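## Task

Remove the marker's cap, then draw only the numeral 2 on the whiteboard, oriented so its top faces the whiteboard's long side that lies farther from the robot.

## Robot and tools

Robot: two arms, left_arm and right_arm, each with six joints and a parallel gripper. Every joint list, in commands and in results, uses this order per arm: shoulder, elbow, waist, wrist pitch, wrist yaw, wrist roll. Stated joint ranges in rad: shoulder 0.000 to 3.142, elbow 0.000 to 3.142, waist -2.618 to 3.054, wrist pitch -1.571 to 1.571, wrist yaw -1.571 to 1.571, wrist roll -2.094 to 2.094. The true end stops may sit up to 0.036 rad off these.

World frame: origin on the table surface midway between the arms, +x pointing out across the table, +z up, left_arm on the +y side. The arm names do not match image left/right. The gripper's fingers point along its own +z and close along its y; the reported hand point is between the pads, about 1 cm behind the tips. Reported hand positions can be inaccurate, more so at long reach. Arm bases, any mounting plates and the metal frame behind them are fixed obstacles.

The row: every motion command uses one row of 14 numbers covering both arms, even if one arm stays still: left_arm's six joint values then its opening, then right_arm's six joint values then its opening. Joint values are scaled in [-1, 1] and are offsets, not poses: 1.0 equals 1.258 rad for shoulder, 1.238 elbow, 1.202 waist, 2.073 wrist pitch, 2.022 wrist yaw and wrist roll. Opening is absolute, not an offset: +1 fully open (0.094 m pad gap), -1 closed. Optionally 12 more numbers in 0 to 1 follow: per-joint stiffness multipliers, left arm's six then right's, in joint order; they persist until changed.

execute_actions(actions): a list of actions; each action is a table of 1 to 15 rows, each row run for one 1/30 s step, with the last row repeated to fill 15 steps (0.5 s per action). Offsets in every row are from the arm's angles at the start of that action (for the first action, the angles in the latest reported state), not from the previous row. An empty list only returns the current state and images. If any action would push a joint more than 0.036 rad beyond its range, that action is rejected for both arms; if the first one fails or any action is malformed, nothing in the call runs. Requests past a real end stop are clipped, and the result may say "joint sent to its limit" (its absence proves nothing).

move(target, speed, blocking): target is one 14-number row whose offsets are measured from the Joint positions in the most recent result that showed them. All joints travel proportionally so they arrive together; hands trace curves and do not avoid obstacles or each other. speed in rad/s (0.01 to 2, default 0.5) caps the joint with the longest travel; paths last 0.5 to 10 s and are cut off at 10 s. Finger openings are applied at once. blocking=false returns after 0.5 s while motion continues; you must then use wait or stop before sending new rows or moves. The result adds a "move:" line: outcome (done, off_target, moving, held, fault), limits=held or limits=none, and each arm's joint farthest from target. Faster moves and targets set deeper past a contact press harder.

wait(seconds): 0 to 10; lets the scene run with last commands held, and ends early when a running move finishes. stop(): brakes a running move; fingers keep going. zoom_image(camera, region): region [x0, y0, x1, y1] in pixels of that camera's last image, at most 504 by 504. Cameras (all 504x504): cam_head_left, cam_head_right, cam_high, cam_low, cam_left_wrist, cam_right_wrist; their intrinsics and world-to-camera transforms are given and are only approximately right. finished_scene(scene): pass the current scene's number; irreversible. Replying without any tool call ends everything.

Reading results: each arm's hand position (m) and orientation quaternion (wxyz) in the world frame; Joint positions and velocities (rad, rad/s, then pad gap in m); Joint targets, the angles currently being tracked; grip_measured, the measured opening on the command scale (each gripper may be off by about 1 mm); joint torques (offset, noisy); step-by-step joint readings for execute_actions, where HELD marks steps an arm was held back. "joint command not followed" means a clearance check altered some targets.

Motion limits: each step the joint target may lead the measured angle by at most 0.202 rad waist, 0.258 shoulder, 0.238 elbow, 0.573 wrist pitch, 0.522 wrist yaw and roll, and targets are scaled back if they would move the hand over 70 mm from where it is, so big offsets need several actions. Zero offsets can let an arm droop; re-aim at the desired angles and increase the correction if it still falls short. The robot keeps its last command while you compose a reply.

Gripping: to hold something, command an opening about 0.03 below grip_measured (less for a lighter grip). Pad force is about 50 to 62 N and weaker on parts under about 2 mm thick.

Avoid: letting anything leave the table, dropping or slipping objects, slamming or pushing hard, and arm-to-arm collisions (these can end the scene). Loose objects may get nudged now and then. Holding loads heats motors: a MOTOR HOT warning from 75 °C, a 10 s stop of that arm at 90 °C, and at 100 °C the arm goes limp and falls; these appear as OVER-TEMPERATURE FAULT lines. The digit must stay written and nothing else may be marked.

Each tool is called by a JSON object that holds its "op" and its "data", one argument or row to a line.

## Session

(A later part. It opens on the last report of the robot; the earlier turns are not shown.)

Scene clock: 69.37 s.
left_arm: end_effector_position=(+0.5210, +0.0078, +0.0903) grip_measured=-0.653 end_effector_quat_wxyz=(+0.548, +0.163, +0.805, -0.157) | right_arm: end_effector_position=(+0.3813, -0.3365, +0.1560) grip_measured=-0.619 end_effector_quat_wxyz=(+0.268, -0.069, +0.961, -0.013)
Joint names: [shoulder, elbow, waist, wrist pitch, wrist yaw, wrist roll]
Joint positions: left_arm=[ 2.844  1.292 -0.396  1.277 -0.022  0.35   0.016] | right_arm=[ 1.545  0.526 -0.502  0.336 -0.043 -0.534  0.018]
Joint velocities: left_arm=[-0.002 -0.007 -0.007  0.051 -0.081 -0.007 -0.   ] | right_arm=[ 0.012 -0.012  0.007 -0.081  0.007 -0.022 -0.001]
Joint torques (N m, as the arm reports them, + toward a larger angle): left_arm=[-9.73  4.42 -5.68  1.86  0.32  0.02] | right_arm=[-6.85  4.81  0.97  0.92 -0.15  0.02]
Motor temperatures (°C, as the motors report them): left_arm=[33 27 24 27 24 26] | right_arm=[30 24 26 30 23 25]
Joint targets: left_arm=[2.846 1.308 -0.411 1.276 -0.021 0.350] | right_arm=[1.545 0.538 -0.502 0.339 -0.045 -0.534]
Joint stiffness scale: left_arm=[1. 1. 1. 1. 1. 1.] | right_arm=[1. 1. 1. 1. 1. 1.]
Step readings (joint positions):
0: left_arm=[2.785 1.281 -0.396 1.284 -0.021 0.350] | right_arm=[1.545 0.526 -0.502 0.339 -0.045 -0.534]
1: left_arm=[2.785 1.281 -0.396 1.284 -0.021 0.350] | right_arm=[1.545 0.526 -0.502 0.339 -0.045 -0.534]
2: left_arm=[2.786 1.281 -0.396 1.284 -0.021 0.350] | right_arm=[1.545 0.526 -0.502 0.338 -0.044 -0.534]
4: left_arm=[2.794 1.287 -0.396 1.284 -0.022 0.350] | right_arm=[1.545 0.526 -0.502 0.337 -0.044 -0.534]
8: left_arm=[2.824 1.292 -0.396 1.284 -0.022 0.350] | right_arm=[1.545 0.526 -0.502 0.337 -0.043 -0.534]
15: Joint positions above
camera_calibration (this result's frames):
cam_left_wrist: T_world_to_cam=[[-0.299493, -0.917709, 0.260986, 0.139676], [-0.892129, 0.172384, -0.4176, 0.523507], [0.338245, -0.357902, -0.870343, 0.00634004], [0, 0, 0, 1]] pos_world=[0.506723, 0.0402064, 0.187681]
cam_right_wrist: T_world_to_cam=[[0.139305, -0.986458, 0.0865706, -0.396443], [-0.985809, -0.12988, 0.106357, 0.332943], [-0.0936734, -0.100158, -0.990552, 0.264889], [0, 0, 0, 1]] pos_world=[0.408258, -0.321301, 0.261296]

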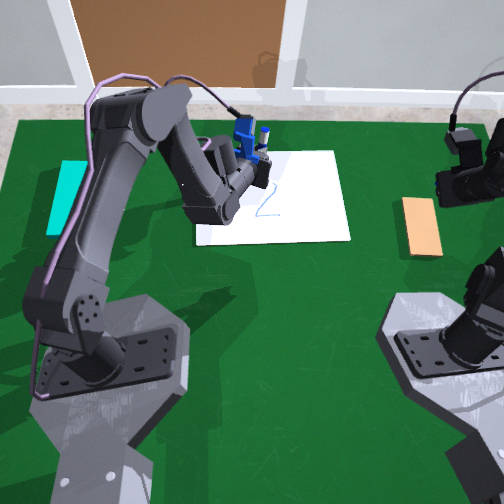

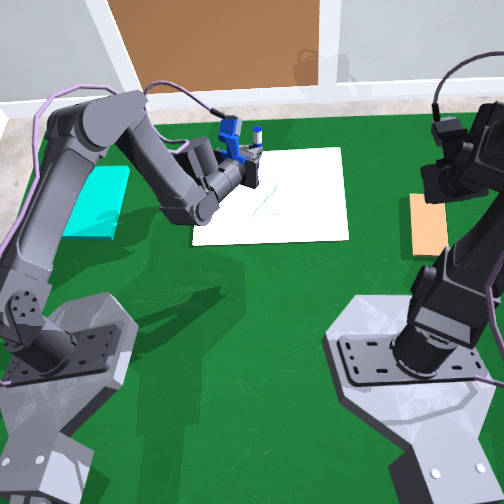

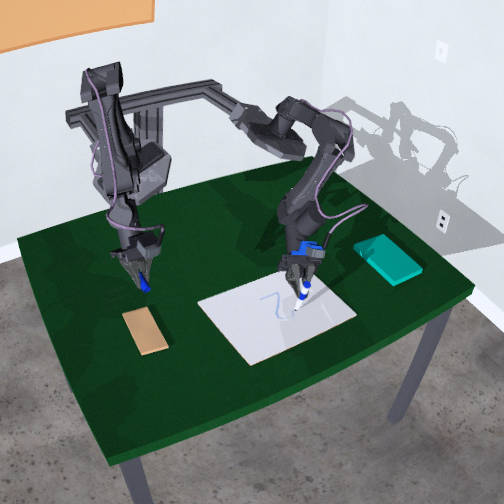

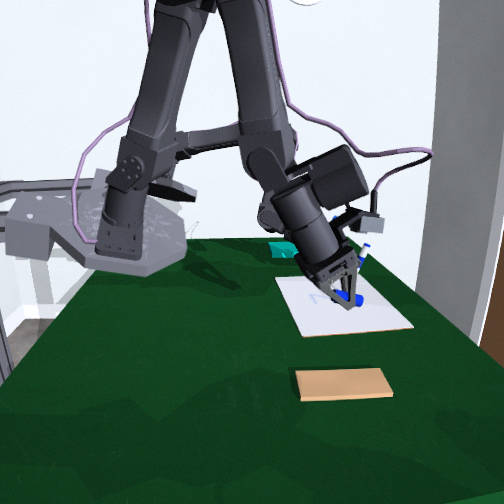

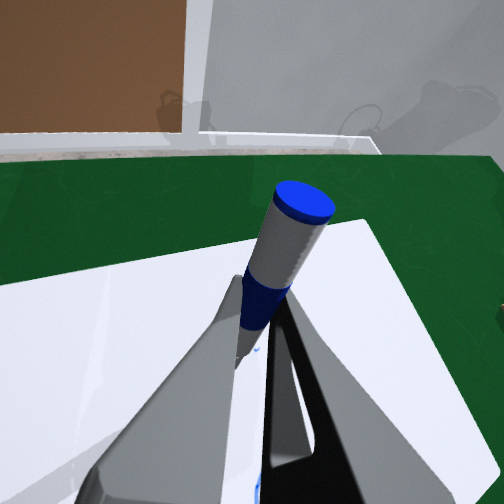

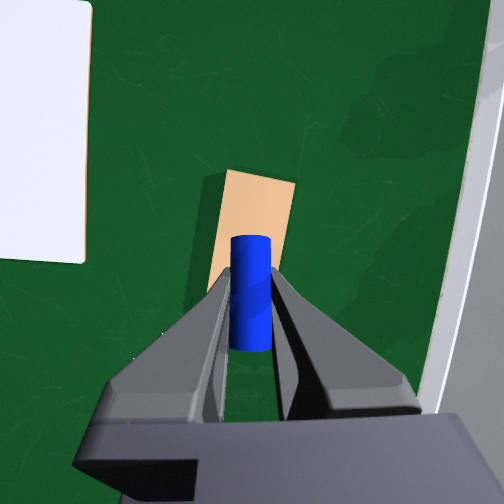

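{"op": "execute_actions", "data": {
  "actions": [
    [[0,0.01,-0.014,0,0,0,-0.8,0,0.01,0,0,0,0,-0.8],[0,0.01,-0.017,0,0,0,-0.8,0,0.01,0,0,0,0,-0.8],[0,0.01,-0.018,0,0,0,-0.8,0,0.01,0,0,0,0,-0.8]]
  ]
}}

{"op": "zoom_image", "data": {
  "camera": "cam_high",
  "region": [250,270,330,340]
}}

Scene clock: 70.10 s.
left_arm: end_effector_position=(+0.5196, +0.0036, +0.0922) grip_measured=-0.653 end_effector_quat_wxyz=(+0.548, +0.166, +0.804, -0.160) | right_arm: end_effector_position=(+0.3808, -0.3367, +0.1557) grip_measured=-0.619 end_effector_quat_wxyz=(+0.266, -0.069, +0.961, -0.013)
Joint names: [shoulder, elbow, waist, wrist pitch, wrist yaw, wrist roll]
Joint positions: left_arm=[ 2.844  1.292 -0.404  1.277 -0.024  0.35   0.016] | right_arm=[ 1.545  0.526 -0.502  0.334 -0.04  -0.534  0.018]
Joint velocities: left_arm=[-0.002  0.012  0.007  0.007 -0.037 -0.007 -0.   ] | right_arm=[ 0.007 -0.007  0.002 -0.081 -0.037 -0.051 -0.001]
Joint torques (N m, as the arm reports them, + toward a larger angle): left_arm=[-9.89  4.1  -5.52  1.87  0.33  0.02] | right_arm=[-6.92  4.77  1.    0.92 -0.15  0.03]
Motor temperatures (°C, as the motors report them): left_arm=[33 27 24 27 24 26] | right_arm=[30 24 26 30 23 25]
Joint targets: left_arm=[2.844 1.304 -0.417 1.277 -0.022 0.350] | right_arm=[1.545 0.538 -0.502 0.337 -0.043 -0.534]
Joint stiffness scale: left_arm=[1. 1. 1. 1. 1. 1.] | right_arm=[1. 1. 1. 1. 1. 1.]
Step readings (joint positions):
0: left_arm=[2.844 1.292 -0.396 1.277 -0.022 0.350] | right_arm=[1.545 0.526 -0.502 0.336 -0.043 -0.534]
1: left_arm=[2.844 1.292 -0.396 1.277 -0.023 0.350] | right_arm=[1.545 0.526 -0.502 0.336 -0.042 -0.534]
2: left_arm=[2.844 1.292 -0.396 1.277 -0.023 0.350] | right_arm=[1.545 0.526 -0.502 0.336 -0.042 -0.534]
4: left_arm=[2.844 1.292 -0.398 1.277 -0.024 0.350] | right_arm=[1.545 0.526 -0.502 0.335 -0.042 -0.534]
8: left_arm=[2.844 1.292 -0.404 1.277 -0.024 0.350] | right_arm=[1.545 0.526 -0.502 0.334 -0.041 -0.534]
15: Joint positions above
camera_calibration (this result's frames):
cam_left_wrist: T_world_to_cam=[[-0.306321, -0.915333, 0.261405, 0.138444], [-0.889859, 0.177804, -0.420163, 0.522751], [0.33811, -0.361318, -0.868983, 0.00696526], [0, 0, 0, 1]] pos_world=[0.505228, 0.0362919, 0.189503]
cam_right_wrist: T_world_to_cam=[[0.138887, -0.986464, 0.08717, -0.396424], [-0.985575, -0.129092, 0.109439, 0.332082], [-0.0967047, -0.101112, -0.990164, 0.265242], [0, 0, 0, 1]] pos_world=[0.408, -0.32137, 0.260847]

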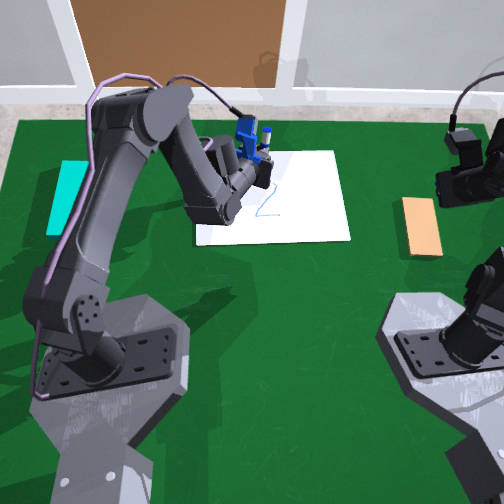

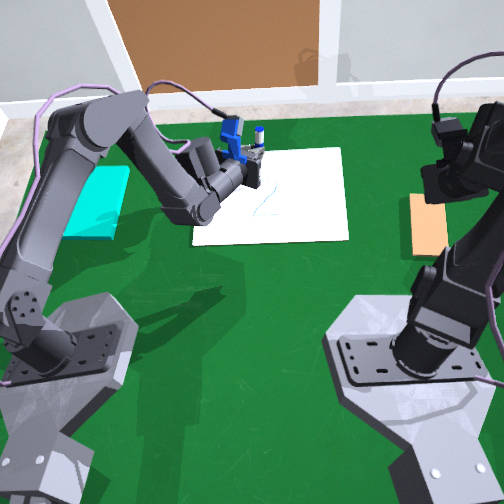

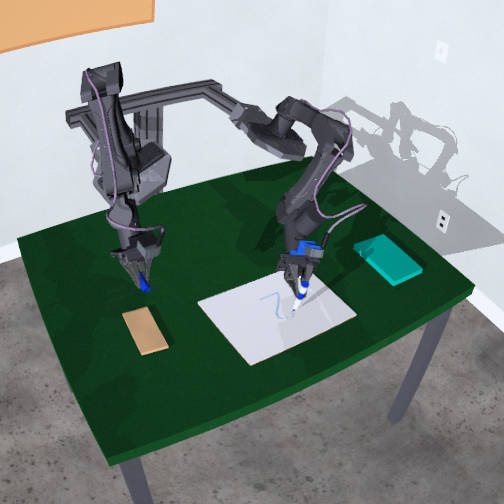

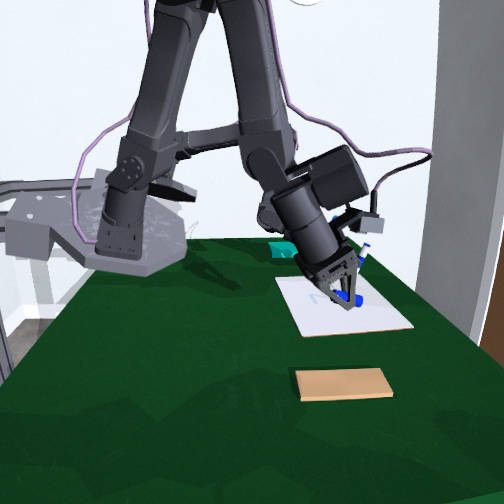

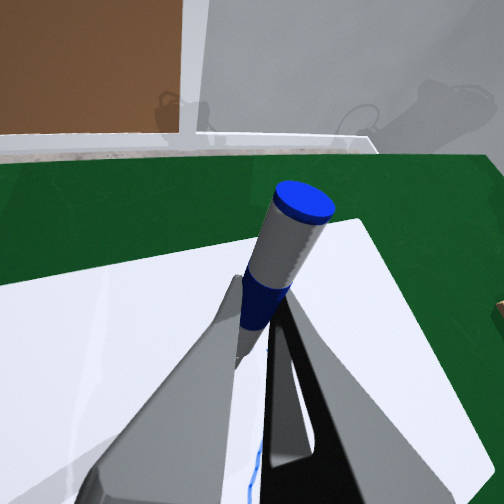

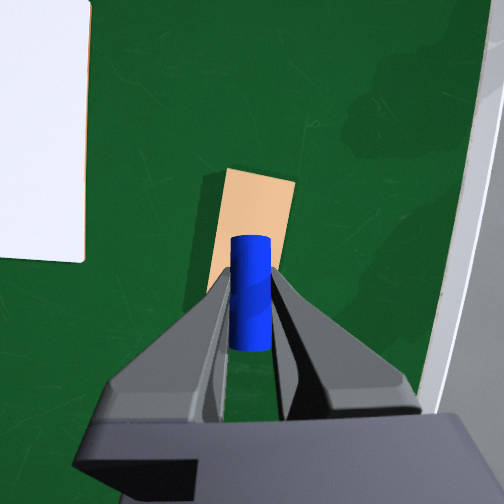

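Region (250, 270, 330, 340) of cam_high's 504x504 image, scaled by 6.300, with more detail than that image has; it fills the top 441 rows of this view, and the rest is white.

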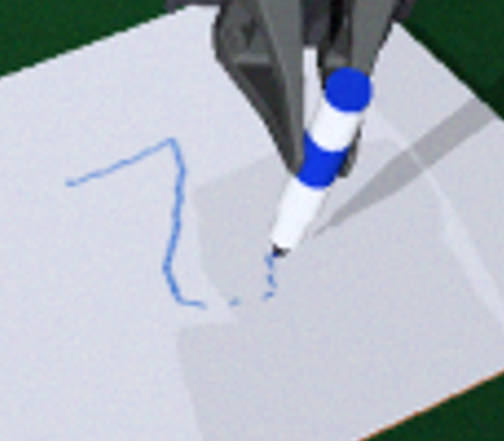

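{"op": "execute_actions", "data": {
  "actions": [
    [[0,0.01,0,-0.012,0,0,-0.8,0,0.01,0,0,0,0,-0.8],[0,0.01,0,-0.024,0,0,-0.8,0,0.01,0,0,0,0,-0.8],[0,0.01,0,-0.034,0,0,-0.8,0,0.01,0,0,0,0,-0.8],[0,0.01,0,-0.04,0,0,-0.8,0,0.01,0,0,0,0,-0.8]],
    [[0,0.012,0,-0.032,0,0,-0.8,0,0.01,0,0,0,0,-0.8],[0,0.019,0,-0.039,0,0,-0.8,0,0.01,0,0,0,0,-0.8],[0,0.026,0,-0.046,0,0,-0.8,0,0.01,0,0,0,0,-0.8],[0,0.032,0,-0.052,0,0,-0.8,0,0.01,0,0,0,0,-0.8],[0,0.038,0,-0.058,0,0,-0.8,0,0.01,0,0,0,0,-0.8],[0,0.043,0,-0.063,0,0,-0.8,0,0.01,0,0,0,0,-0.8]],
    [[0,0.012,-0.006,-0.032,0,0,-0.8,0,0.01,0,0,0,0,-0.8],[0,0.019,-0.008,-0.039,0,0,-0.8,0,0.01,0,0,0,0,-0.8],[0,0.026,-0.01,-0.046,0,0,-0.8,0,0.01,0,0,0,0,-0.8],[0,0.032,-0.011,-0.052,0,0,-0.8,0,0.01,0,0,0,0,-0.8],[0,0.038,-0.012,-0.058,0,0,-0.8,0,0.01,0,0,0,0,-0.8],[0,0.043,-0.012,-0.063,0,0,-0.8,0,0.01,0,0,0,0,-0.8]]
  ]
}}

{"op": "zoom_image", "data": {
  "camera": "cam_high",
  "region": [250,270,330,340]
}}

Scene clock: 72.13 s.
left_arm: end_effector_position=(+0.5261, -0.0069, +0.0763) grip_measured=-0.653 end_effector_quat_wxyz=(+0.509, +0.182, +0.825, -0.163) | right_arm: end_effector_position=(+0.3789, -0.3371, +0.1546) grip_measured=-0.619 end_effector_quat_wxyz=(+0.262, -0.069, +0.963, -0.014)
Joint names: [shoulder, elbow, waist, wrist pitch, wrist yaw, wrist roll]
Joint positions: left_arm=[ 2.844  1.371 -0.407  1.103 -0.028  0.35   0.016] | right_arm=[ 1.545  0.526 -0.502  0.327 -0.034 -0.534  0.018]
Joint velocities: left_arm=[-0.012  0.007 -0.017 -0.022  0.022  0.007  0.   ] | right_arm=[ 0.002 -0.002 -0.002 -0.095  0.037  0.022  0.   ]
Joint torques (N m, as the arm reports them, + toward a larger angle): left_arm=[-10.2    4.57  -5.45   1.03   0.37   0.01] | right_arm=[-6.82  4.8   1.01  0.91 -0.15  0.02]
Motor temperatures (°C, as the motors report them): left_arm=[33 27 24 27 24 26] | right_arm=[30 24 26 30 23 25]
Joint targets: left_arm=[2.844 1.385 -0.419 1.036 -0.025 0.350] | right_arm=[1.545 0.538 -0.502 0.329 -0.036 -0.534]
Joint stiffness scale: left_arm=[1. 1. 1. 1. 1. 1.] | right_arm=[1. 1. 1. 1. 1. 1.]
Step readings (joint positions; steps 1 to 15: 1st action; 16 to 30: 2nd action; 31 to 45: 3rd action):
0: left_arm=[2.844 1.292 -0.404 1.277 -0.024 0.350] | right_arm=[1.545 0.526 -0.502 0.334 -0.040 -0.534]
1: left_arm=[2.844 1.292 -0.404 1.276 -0.024 0.350] | right_arm=[1.545 0.526 -0.502 0.334 -0.040 -0.534]
2: left_arm=[2.844 1.292 -0.404 1.272 -0.024 0.350] | right_arm=[1.545 0.526 -0.502 0.333 -0.040 -0.534]
4: left_arm=[2.844 1.292 -0.404 1.254 -0.024 0.350] | right_arm=[1.545 0.526 -0.502 0.333 -0.039 -0.534]
8: left_arm=[2.844 1.292 -0.404 1.232 -0.025 0.350] | right_arm=[1.545 0.526 -0.502 0.332 -0.038 -0.534]
15: left_arm=[2.844 1.292 -0.404 1.232 -0.025 0.350] | right_arm=[1.545 0.526 -0.502 0.332 -0.038 -0.534]
16: left_arm=[2.844 1.292 -0.404 1.230 -0.025 0.350] | right_arm=[1.545 0.526 -0.502 0.331 -0.038 -0.534]
17: left_arm=[2.844 1.294 -0.404 1.227 -0.025 0.350] | right_arm=[1.545 0.526 -0.502 0.331 -0.037 -0.534]
19: left_arm=[2.844 1.304 -0.404 1.212 -0.025 0.350] | right_arm=[1.545 0.526 -0.502 0.330 -0.037 -0.534]
23: left_arm=[2.844 1.326 -0.404 1.177 -0.025 0.350] | right_arm=[1.545 0.526 -0.502 0.329 -0.036 -0.534]
30: left_arm=[2.844 1.331 -0.404 1.167 -0.025 0.350] | right_arm=[1.545 0.526 -0.502 0.329 -0.036 -0.534]
31: left_arm=[2.844 1.332 -0.404 1.167 -0.025 0.350] | right_arm=[1.545 0.526 -0.502 0.329 -0.036 -0.534]
32: left_arm=[2.844 1.333 -0.404 1.165 -0.026 0.350] | right_arm=[1.545 0.526 -0.502 0.329 -0.035 -0.534]
34: left_arm=[2.844 1.342 -0.404 1.151 -0.026 0.350] | right_arm=[1.545 0.526 -0.502 0.328 -0.035 -0.534]
38: left_arm=[2.844 1.365 -0.405 1.114 -0.027 0.350] | right_arm=[1.545 0.526 -0.502 0.327 -0.034 -0.534]
45: Joint positions above
camera_calibration (this result's frames):
cam_left_wrist: T_world_to_cam=[[-0.318899, -0.912068, 0.25775, 0.141875], [-0.913472, 0.223252, -0.340188, 0.530407], [0.252732, -0.343933, -0.904343, 0.0348696], [0, 0, 0, 1]] pos_world=[0.520943, 0.0229777, 0.175404]
cam_right_wrist: T_world_to_cam=[[0.137929, -0.986477, 0.0885329, -0.396302], [-0.984757, -0.127024, 0.118824, 0.329301], [-0.105972, -0.103573, -0.98896, 0.266459], [0, 0, 0, 1]] pos_world=[0.40718, -0.321516, 0.259475]

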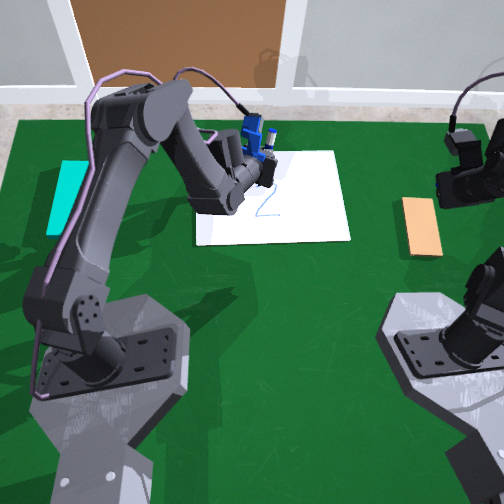

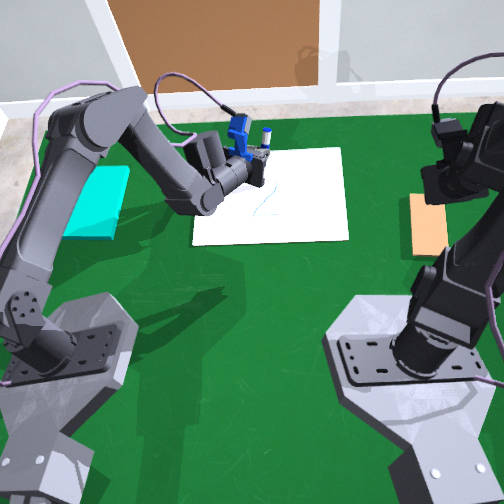

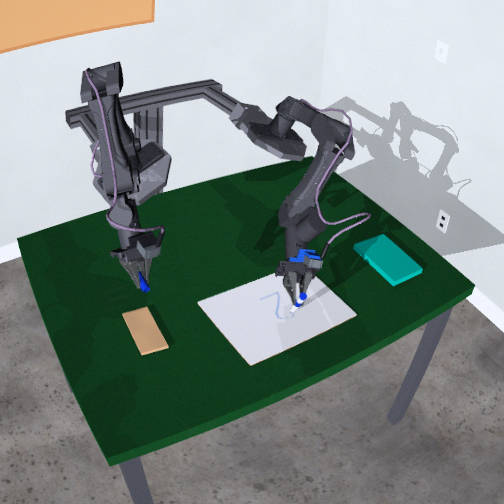

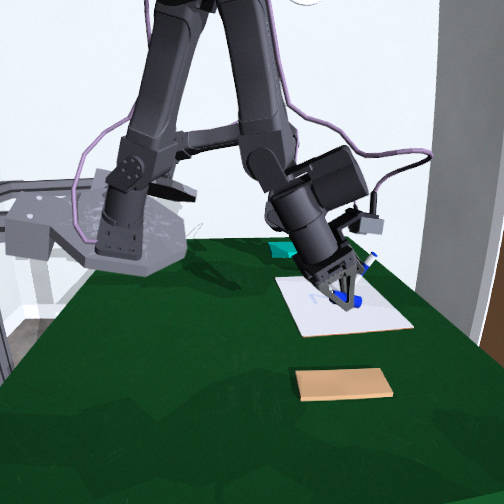

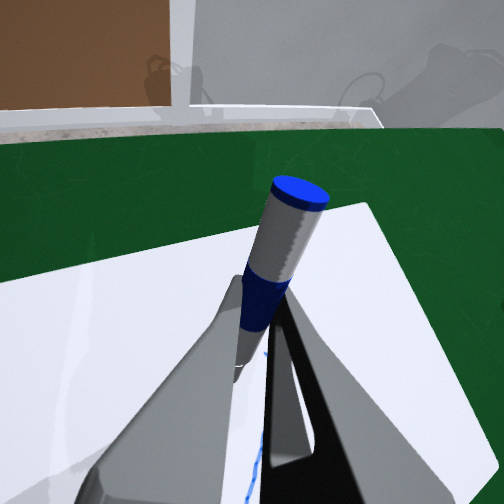

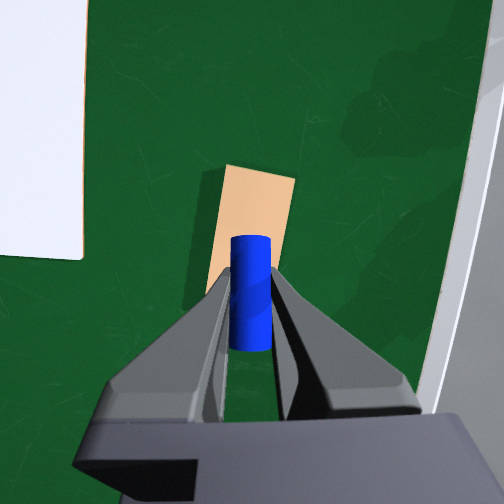

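Region (250, 270, 330, 340) of cam_high's 504x504 image, scaled by 6.300, with more detail than that image has; it fills the top 441 rows of this view, and the rest is white.

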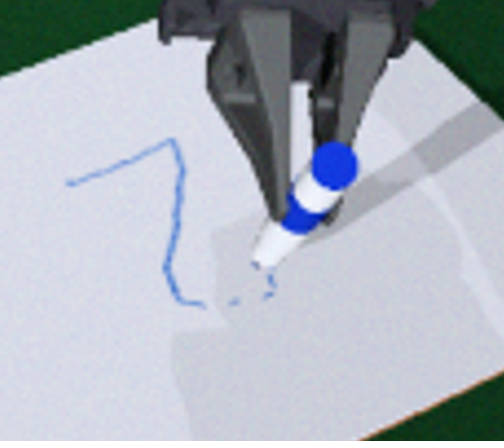

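{"op": "execute_actions", "data": {
  "actions": [
    [[0,0,0,0.015,0,0,-0.8,0,0.01,0,0,0,0,-0.8],[-0.015,0,0,0.03,0,0,-0.8,0,0.01,0,0,0,0,-0.8],[-0.03,0,0,0.03,0,0,-0.8,0,0.01,0,0,0,0,-0.8]]
  ]
}}

{"op": "zoom_image", "data": {
  "camera": "cam_high",
  "region": [250,270,330,340]
}}

Scene clock: 72.87 s.
left_arm: end_effector_position=(+0.5431, -0.0008, +0.1012) grip_measured=-0.653 end_effector_quat_wxyz=(+0.544, +0.167, +0.807, -0.158) | right_arm: end_effector_position=(+0.3784, -0.3372, +0.1543) grip_measured=-0.619 end_effector_quat_wxyz=(+0.260, -0.069, +0.963, -0.015)
Joint names: [shoulder, elbow, waist, wrist pitch, wrist yaw, wrist roll]
Joint positions: left_arm=[ 2.818  1.371 -0.406  1.162 -0.029  0.35   0.016] | right_arm=[ 1.545  0.526 -0.502  0.325 -0.032 -0.534  0.018]
Joint velocities: left_arm=[ 0.002 -0.017 -0.012  0.007  0.051 -0.037  0.001] | right_arm=[-0.002 -0.002 -0.022 -0.037 -0.007  0.037  0.   ]
Joint torques (N m, as the arm reports them, + toward a larger angle): left_arm=[-11.1    3.47  -4.63   1.93   0.33   0.03] | right_arm=[-6.83  4.76  1.03  0.91 -0.12  0.01]
Motor temperatures (°C, as the motors report them): left_arm=[33 27 24 27 24 26] | right_arm=[30 24 26 30 23 25]
Joint targets: left_arm=[2.806 1.371 -0.406 1.166 -0.028 0.350] | right_arm=[1.545 0.538 -0.502 0.327 -0.034 -0.534]
Joint stiffness scale: left_arm=[1. 1. 1. 1. 1. 1.] | right_arm=[1. 1. 1. 1. 1. 1.]
Step readings (joint positions):
0: left_arm=[2.844 1.371 -0.407 1.103 -0.028 0.350] | right_arm=[1.545 0.526 -0.502 0.327 -0.034 -0.534]
1: left_arm=[2.844 1.371 -0.407 1.110 -0.028 0.350] | right_arm=[1.545 0.526 -0.502 0.326 -0.034 -0.534]
2: left_arm=[2.844 1.371 -0.407 1.119 -0.028 0.350] | right_arm=[1.545 0.526 -0.502 0.326 -0.033 -0.534]
4: left_arm=[2.840 1.371 -0.406 1.130 -0.028 0.350] | right_arm=[1.545 0.526 -0.502 0.325 -0.032 -0.534]
8: left_arm=[2.824 1.371 -0.406 1.149 -0.029 0.350] | right_arm=[1.545 0.526 -0.502 0.325 -0.032 -0.534]
15: Joint positions above
camera_calibration (this result's frames):
cam_left_wrist: T_world_to_cam=[[-0.305205, -0.916358, 0.259111, 0.138794], [-0.893454, 0.18139, -0.410898, 0.549256], [0.329529, -0.356912, -0.874085, 0.0104321], [0, 0, 0, 1]] pos_world=[0.529658, 0.0312788, 0.198844]
cam_right_wrist: T_world_to_cam=[[0.137536, -0.986477, 0.0891471, -0.396292], [-0.984481, -0.126241, 0.121901, 0.328428], [-0.108999, -0.104529, -0.988531, 0.266796], [0, 0, 0, 1]] pos_world=[0.406916, -0.321584, 0.259029]

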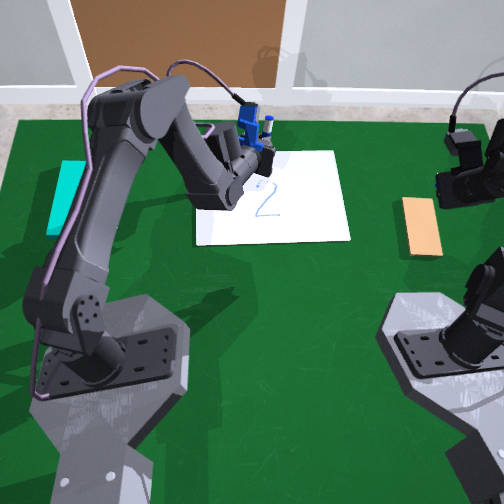

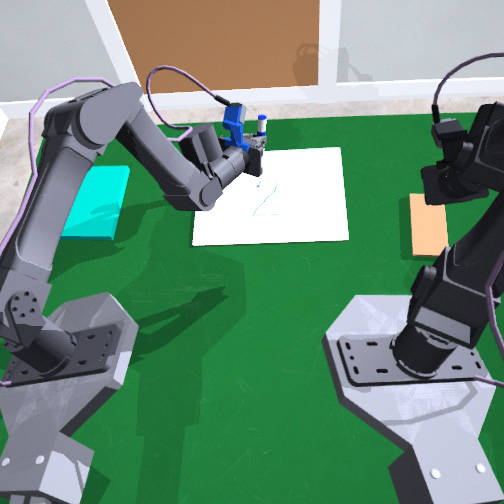

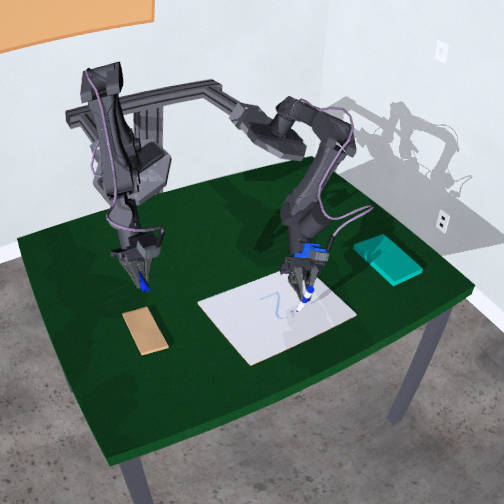

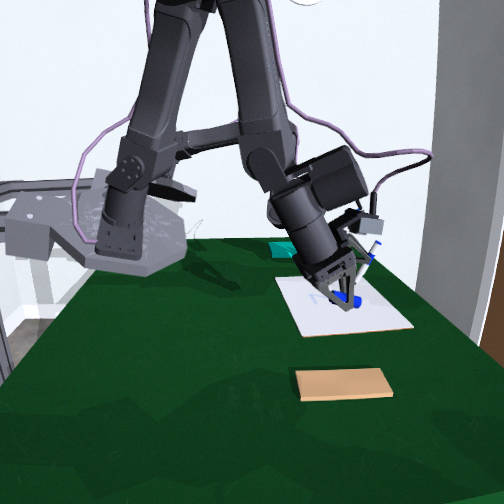

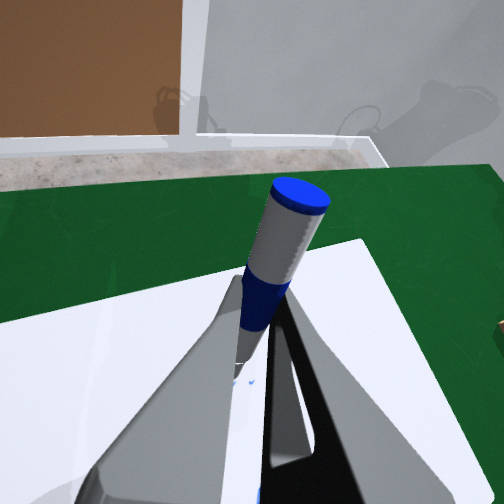

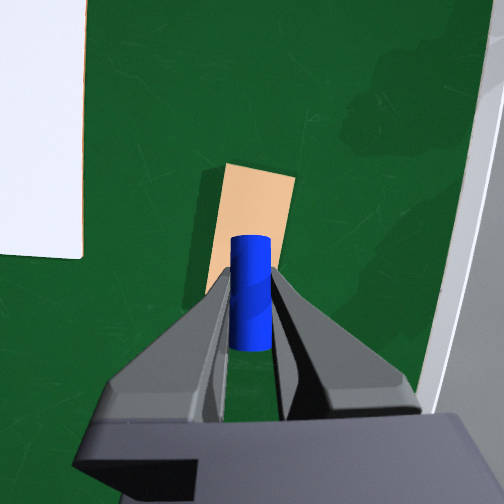

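Region (250, 270, 330, 340) of cam_high's 504x504 image, scaled by 6.300, with more detail than that image has; it fills the top 441 rows of this view, and the rest is white.

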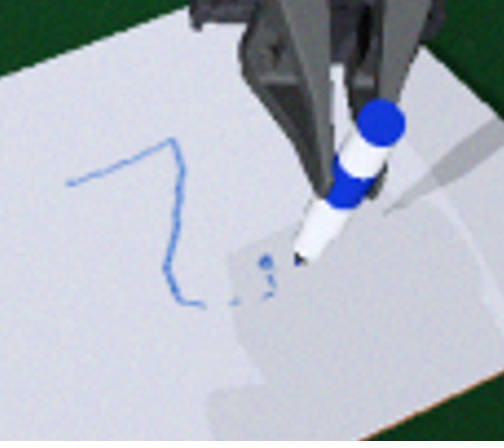

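{"op": "move", "data": {
  "target": [0,0.118,-0.05,-0.105,0,0,-0.8,0,0.01,0,0,0,0,-0.8],
  "speed": 0.15
}}

{"op": "zoom_image", "data": {
  "camera": "cam_high",
  "region": [250,270,330,340]
}}

Scene clock: 75.23 s.
left_arm: end_effector_position=(+0.5525, -0.0356, +0.1048) grip_measured=-0.653 end_effector_quat_wxyz=(+0.515, +0.197, +0.816, -0.176) | right_arm: end_effector_position=(+0.3777, -0.3374, +0.1539) grip_measured=-0.619 end_effector_quat_wxyz=(+0.259, -0.068, +0.963, -0.015)
Joint names: [shoulder, elbow, waist, wrist pitch, wrist yaw, wrist roll]
Joint positions: left_arm=[ 2.818  1.495 -0.452  0.957 -0.03   0.35   0.016] | right_arm=[ 1.545  0.526 -0.502  0.322 -0.029 -0.534  0.018]
Joint velocities: left_arm=[ 0.002  0.007  0.002 -0.022 -0.037 -0.095 -0.   ] | right_arm=[-0.007  0.002 -0.007 -0.022 -0.051  0.066 -0.   ]
Joint torques (N m, as the arm reports them, + toward a larger angle): left_arm=[-10.85   5.9   -6.09   1.68   0.34   0.03] | right_arm=[-6.91  4.83  0.96  0.9  -0.14  0.02]
Motor temperatures (°C, as the motors report them): left_arm=[33 27 24 28 24 26] | right_arm=[30 24 26 30 23 25]
Joint targets: left_arm=[2.818 1.518 -0.466 0.944 -0.029 0.350] | right_arm=[1.545 0.538 -0.502 0.324 -0.032 -0.534]
Joint stiffness scale: left_arm=[1. 1. 1. 1. 1. 1.] | right_arm=[1. 1. 1. 1. 1. 1.]
move: off_target (left_arm); limits=none; left_arm: farthest joint: the elbow, 0.022 radians from its target (0.146 radians at the start); right_arm: farthest joint: the elbow, 0.013 radians from its target (0.013 radians at the start)
camera_calibration (this result's frames):
cam_left_wrist: T_world_to_cam=[[-0.357735, -0.896593, 0.261051, 0.13838], [-0.898234, 0.253942, -0.358732, 0.565204], [0.255345, -0.362816, -0.896194, 0.0411944], [0, 0, 0, 1]] pos_world=[0.54667, -0.00451212, 0.20355]
cam_right_wrist: T_world_to_cam=[[0.137245, -0.986478, 0.0895872, -0.396244], [-0.984143, -0.12554, 0.125308, 0.32739], [-0.112366, -0.105364, -0.988065, 0.267247], [0, 0, 0, 1]] pos_world=[0.40661, -0.321627, 0.258532]

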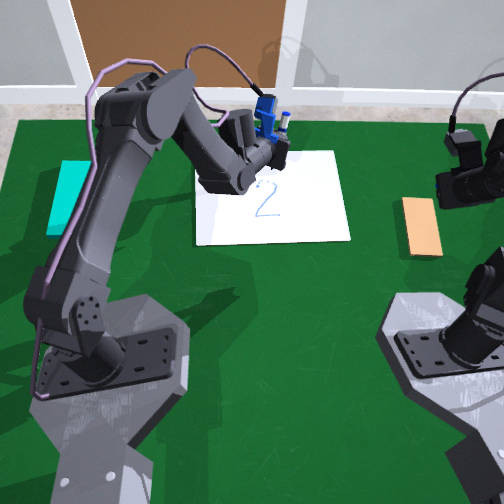

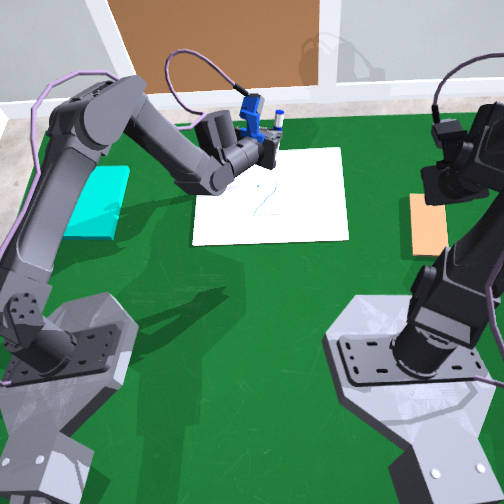

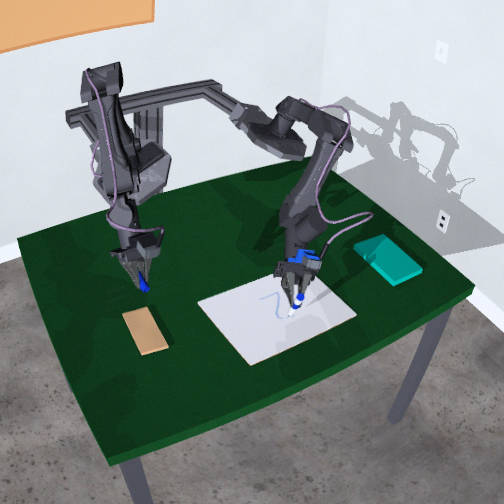

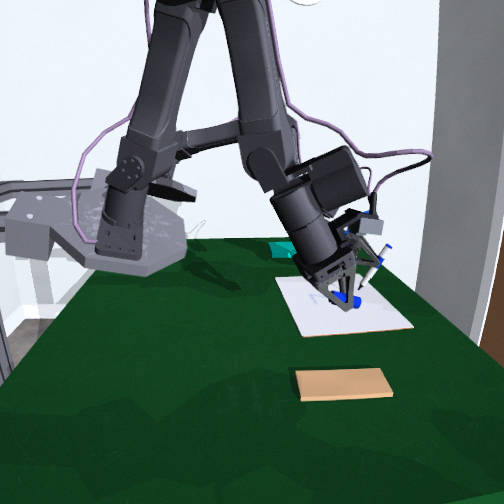

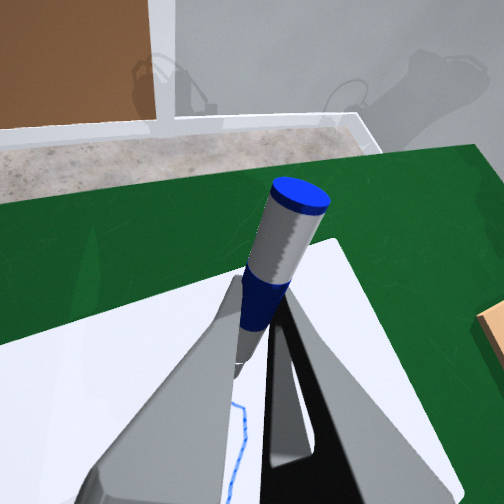

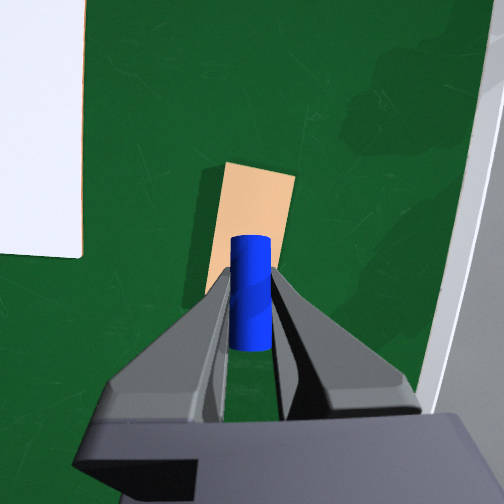

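Region (250, 270, 330, 340) of cam_high's 504x504 image, scaled by 6.300, with more detail than that image has; it fills the top 441 rows of this view, and the rest is white.

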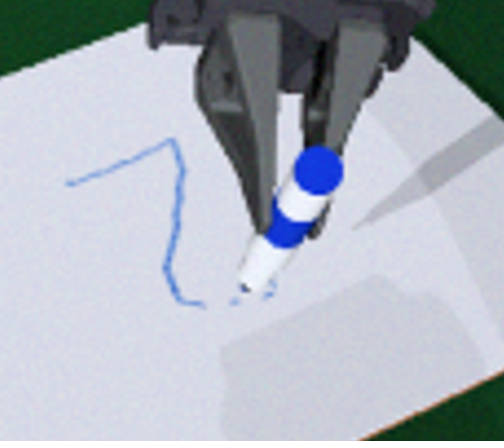

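{"op": "execute_actions", "data": {
  "actions": [
    [[0.008,0.02,-0.012,-0.008,0,0,-0.8,0,0.01,0,0,0,0,-0.8],[0.014,0.026,-0.016,-0.012,0,0,-0.8,0,0.01,0,0,0,0,-0.8],[0.018,0.03,-0.019,-0.016,0,0,-0.8,0,0.01,0,0,0,0,-0.8],[0.022,0.033,-0.021,-0.018,0,0,-0.8,0,0.01,0,0,0,0,-0.8]]
  ]
}}

{"op": "zoom_image", "data": {
  "camera": "cam_high",
  "region": [250,270,330,340]
}}

Scene clock: 76.20 s.
left_arm: end_effector_position=(+0.5467, -0.0449, +0.0982) grip_measured=-0.653 end_effector_quat_wxyz=(+0.505, +0.205, +0.819, -0.179) | right_arm: end_effector_position=(+0.3771, -0.3375, +0.1535) grip_measured=-0.619 end_effector_quat_wxyz=(+0.257, -0.068, +0.964, -0.016)
Joint names: [shoulder, elbow, waist, wrist pitch, wrist yaw, wrist roll]
Joint positions: left_arm=[ 2.837  1.514 -0.464  0.931 -0.032  0.35   0.016] | right_arm=[ 1.545  0.526 -0.502  0.32  -0.027 -0.534  0.018]
Joint velocities: left_arm=[ 0.017  0.017 -0.002 -0.007  0.007 -0.051 -0.   ] | right_arm=[-0.007 -0.012 -0.002 -0.022 -0.022 -0.022  0.   ]
Joint torques (N m, as the arm reports them, + toward a larger angle): left_arm=[-10.32   5.99  -6.01   1.72   0.34   0.03] | right_arm=[-6.9   4.78  1.    0.91 -0.14  0.02]
Motor temperatures (°C, as the motors report them): left_arm=[33 27 24 28 24 26] | right_arm=[30 24 26 30 23 25]
Joint targets: left_arm=[2.846 1.536 -0.477 0.920 -0.030 0.350] | right_arm=[1.545 0.538 -0.502 0.322 -0.029 -0.534]
Joint stiffness scale: left_arm=[1. 1. 1. 1. 1. 1.] | right_arm=[1. 1. 1. 1. 1. 1.]
Step readings (joint positions):
0: left_arm=[2.818 1.495 -0.452 0.956 -0.030 0.350] | right_arm=[1.545 0.526 -0.502 0.322 -0.029 -0.534]
1: left_arm=[2.818 1.495 -0.452 0.956 -0.031 0.350] | right_arm=[1.545 0.526 -0.502 0.322 -0.029 -0.534]
2: left_arm=[2.818 1.496 -0.452 0.954 -0.031 0.350] | right_arm=[1.545 0.526 -0.502 0.321 -0.029 -0.534]
4: left_arm=[2.824 1.506 -0.454 0.949 -0.032 0.350] | right_arm=[1.545 0.526 -0.502 0.321 -0.028 -0.534]
8: left_arm=[2.833 1.514 -0.462 0.939 -0.032 0.350] | right_arm=[1.545 0.526 -0.502 0.320 -0.027 -0.534]
15: Joint positions above
camera_calibration (this result's frames):
cam_left_wrist: T_world_to_cam=[[-0.370848, -0.891341, 0.260736, 0.137156], [-0.899084, 0.274256, -0.34122, 0.559688], [0.232635, -0.360965, -0.903098, 0.04654], [0, 0, 0, 1]] pos_world=[0.543244, -0.014446, 0.197246]
cam_right_wrist: T_world_to_cam=[[0.136865, -0.986474, 0.0902088, -0.39624], [-0.983846, -0.12476, 0.128382, 0.32651], [-0.115391, -0.106323, -0.987613, 0.267576], [0, 0, 0, 1]] pos_world=[0.406343, -0.321695, 0.258087]

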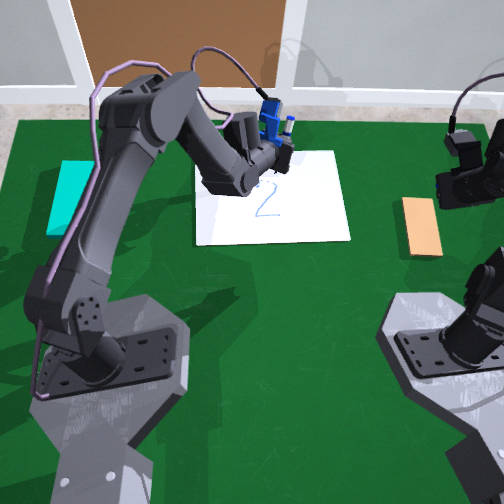

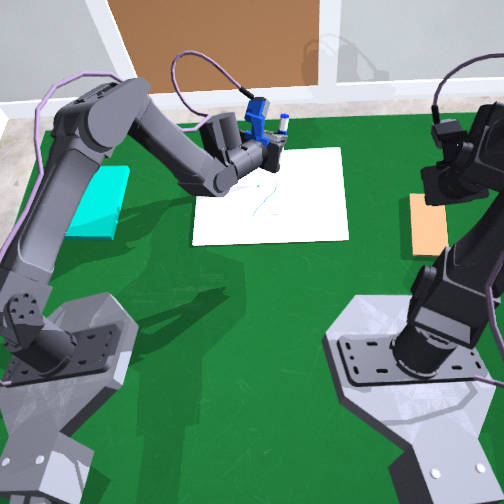

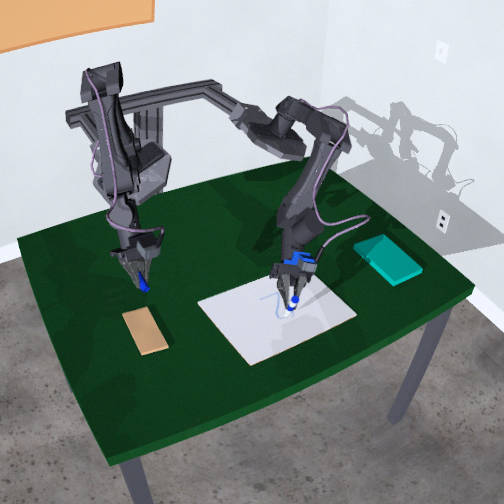

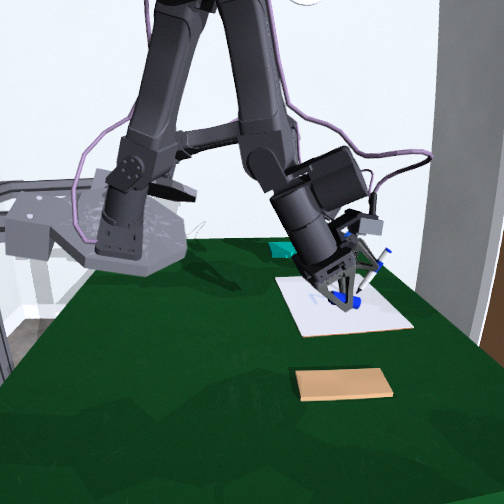

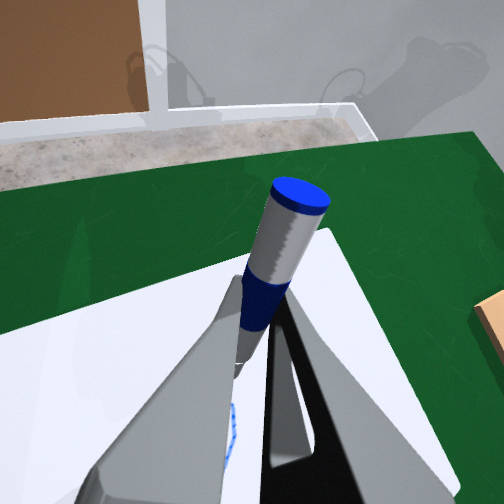

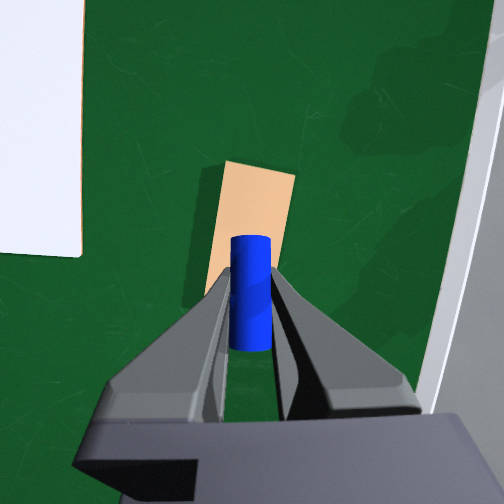

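Region (250, 270, 330, 340) of cam_high's 504x504 image, scaled by 6.300, with more detail than that image has; it fills the top 441 rows of this view, and the rest is white.

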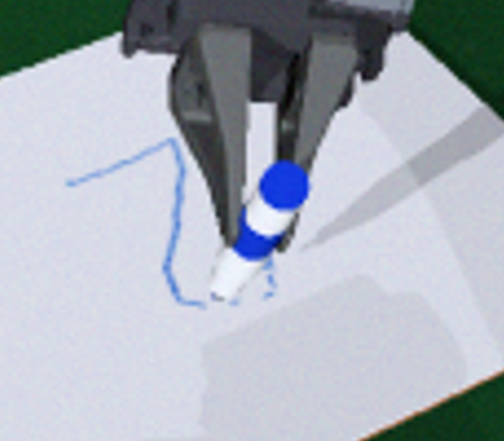

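{"op": "execute_actions", "data": {
  "actions": [
    [[0.01,0.012,0,-0.006,0,0,-0.8,0,0.01,0,0,0,0,-0.8],[0.014,0.012,0,-0.012,0,0,-0.8,0,0.01,0,0,0,0,-0.8],[0.017,0.012,0,-0.018,0,0,-0.8,0,0.01,0,0,0,0,-0.8],[0.018,0.012,0,-0.025,0,0,-0.8,0,0.01,0,0,0,0,-0.8]]
  ]
}}

{"op": "zoom_image", "data": {
  "camera": "cam_high",
  "region": [250,270,330,340]
}}

Scene clock: 77.10 s.
left_arm: end_effector_position=(+0.5354, -0.0475, +0.0820) grip_measured=-0.653 end_effector_quat_wxyz=(+0.482, +0.215, +0.830, -0.181) | right_arm: end_effector_position=(+0.3765, -0.3376, +0.1532) grip_measured=-0.619 end_effector_quat_wxyz=(+0.256, -0.068, +0.964, -0.016)
Joint names: [shoulder, elbow, waist, wrist pitch, wrist yaw, wrist roll]
Joint positions: left_arm=[ 2.852  1.514 -0.464  0.891 -0.033  0.35   0.016] | right_arm=[ 1.545  0.526 -0.502  0.317 -0.025 -0.534  0.018]
Joint velocities: left_arm=[ 0.007 -0.012 -0.007  0.051 -0.081  0.022 -0.   ] | right_arm=[-0.017  0.002 -0.017  0.007  0.051  0.007 -0.001]
Joint torques (N m, as the arm reports them, + toward a larger angle): left_arm=[-10.34   5.28  -4.89   1.72   0.34   0.02] | right_arm=[-6.87  4.74  1.    0.89 -0.14  0.01]
Motor temperatures (°C, as the motors report them): left_arm=[33 27 24 28 24 26] | right_arm=[30 24 26 30 23 25]
Joint targets: left_arm=[2.859 1.529 -0.464 0.880 -0.032 0.350] | right_arm=[1.545 0.538 -0.502 0.320 -0.027 -0.534]
Joint stiffness scale: left_arm=[1. 1. 1. 1. 1. 1.] | right_arm=[1. 1. 1. 1. 1. 1.]
Step readings (joint positions):
0: left_arm=[2.837 1.514 -0.464 0.931 -0.032 0.350] | right_arm=[1.545 0.526 -0.502 0.320 -0.027 -0.534]
1: left_arm=[2.837 1.514 -0.464 0.931 -0.032 0.350] | right_arm=[1.545 0.526 -0.502 0.319 -0.027 -0.534]
2: left_arm=[2.837 1.514 -0.464 0.930 -0.033 0.350] | right_arm=[1.545 0.526 -0.502 0.319 -0.027 -0.534]
4: left_arm=[2.837 1.514 -0.464 0.922 -0.033 0.350] | right_arm=[1.545 0.526 -0.502 0.318 -0.026 -0.534]
8: left_arm=[2.845 1.514 -0.464 0.906 -0.033 0.350] | right_arm=[1.545 0.526 -0.502 0.318 -0.025 -0.534]
15: Joint positions above
camera_calibration (this result's frames):
cam_left_wrist: T_world_to_cam=[[-0.377885, -0.888815, 0.25925, 0.138917], [-0.907709, 0.300495, -0.292861, 0.546631], [0.182396, -0.345992, -0.920338, 0.0626369], [0, 0, 0, 1]] pos_world=[0.537252, -0.0191166, 0.18172]
cam_right_wrist: T_world_to_cam=[[0.136649, -0.986472, 0.0905521, -0.396197], [-0.983536, -0.124192, 0.131274, 0.325612], [-0.118252, -0.107, -0.987202, 0.267964], [0, 0, 0, 1]] pos_world=[0.406079, -0.321727, 0.257666]

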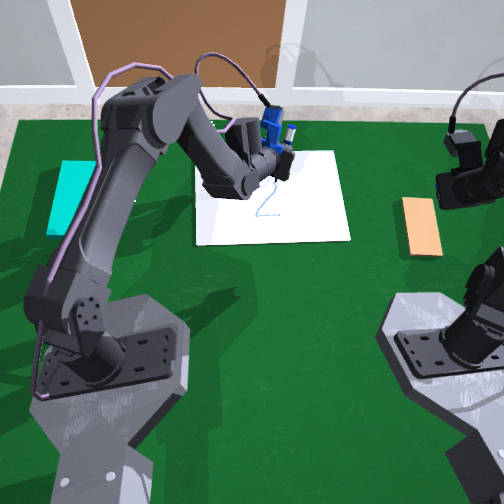

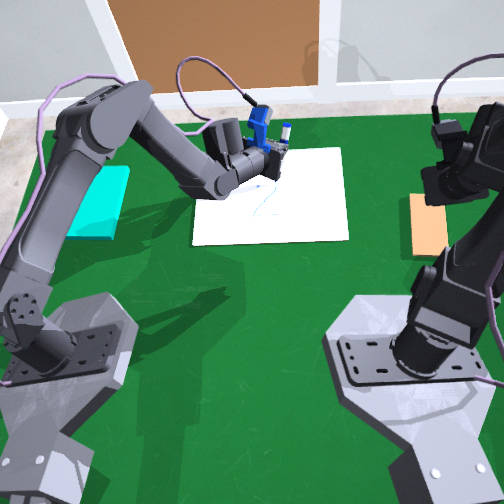

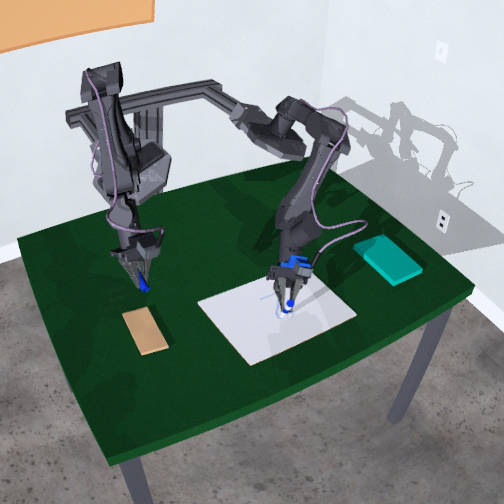

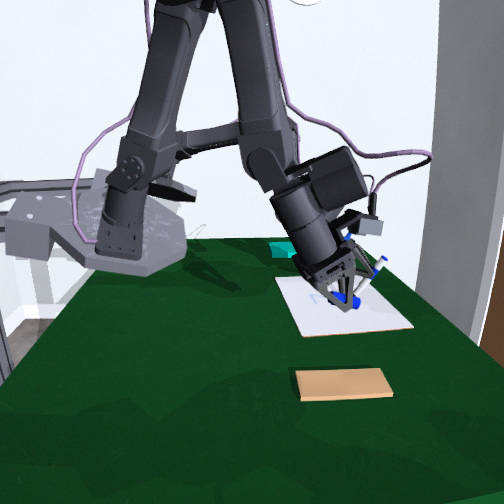

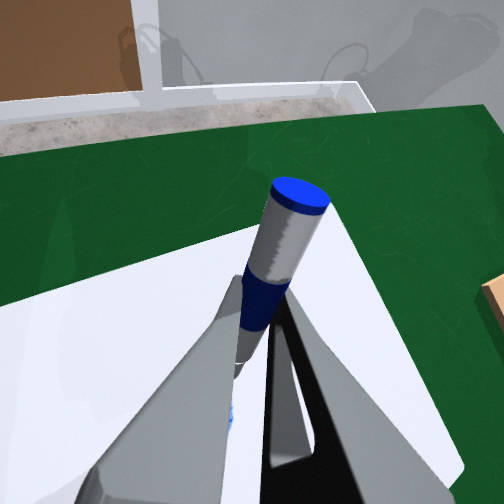

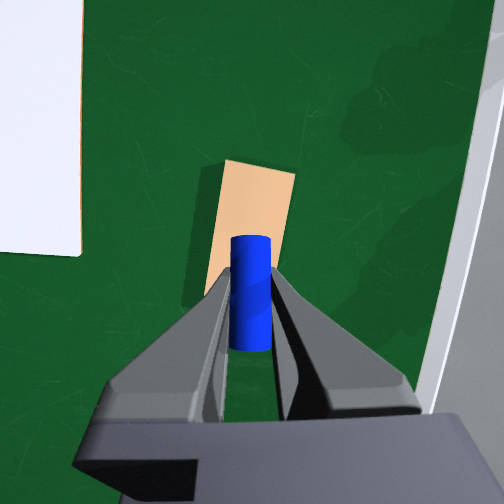

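Region (250, 270, 330, 340) of cam_high's 504x504 image, scaled by 6.300, with more detail than that image has; it fills the top 441 rows of this view, and the rest is white.

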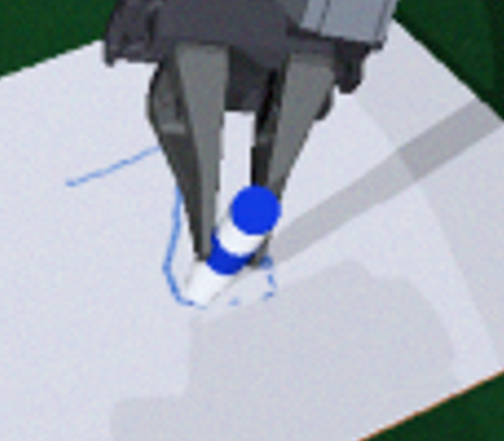

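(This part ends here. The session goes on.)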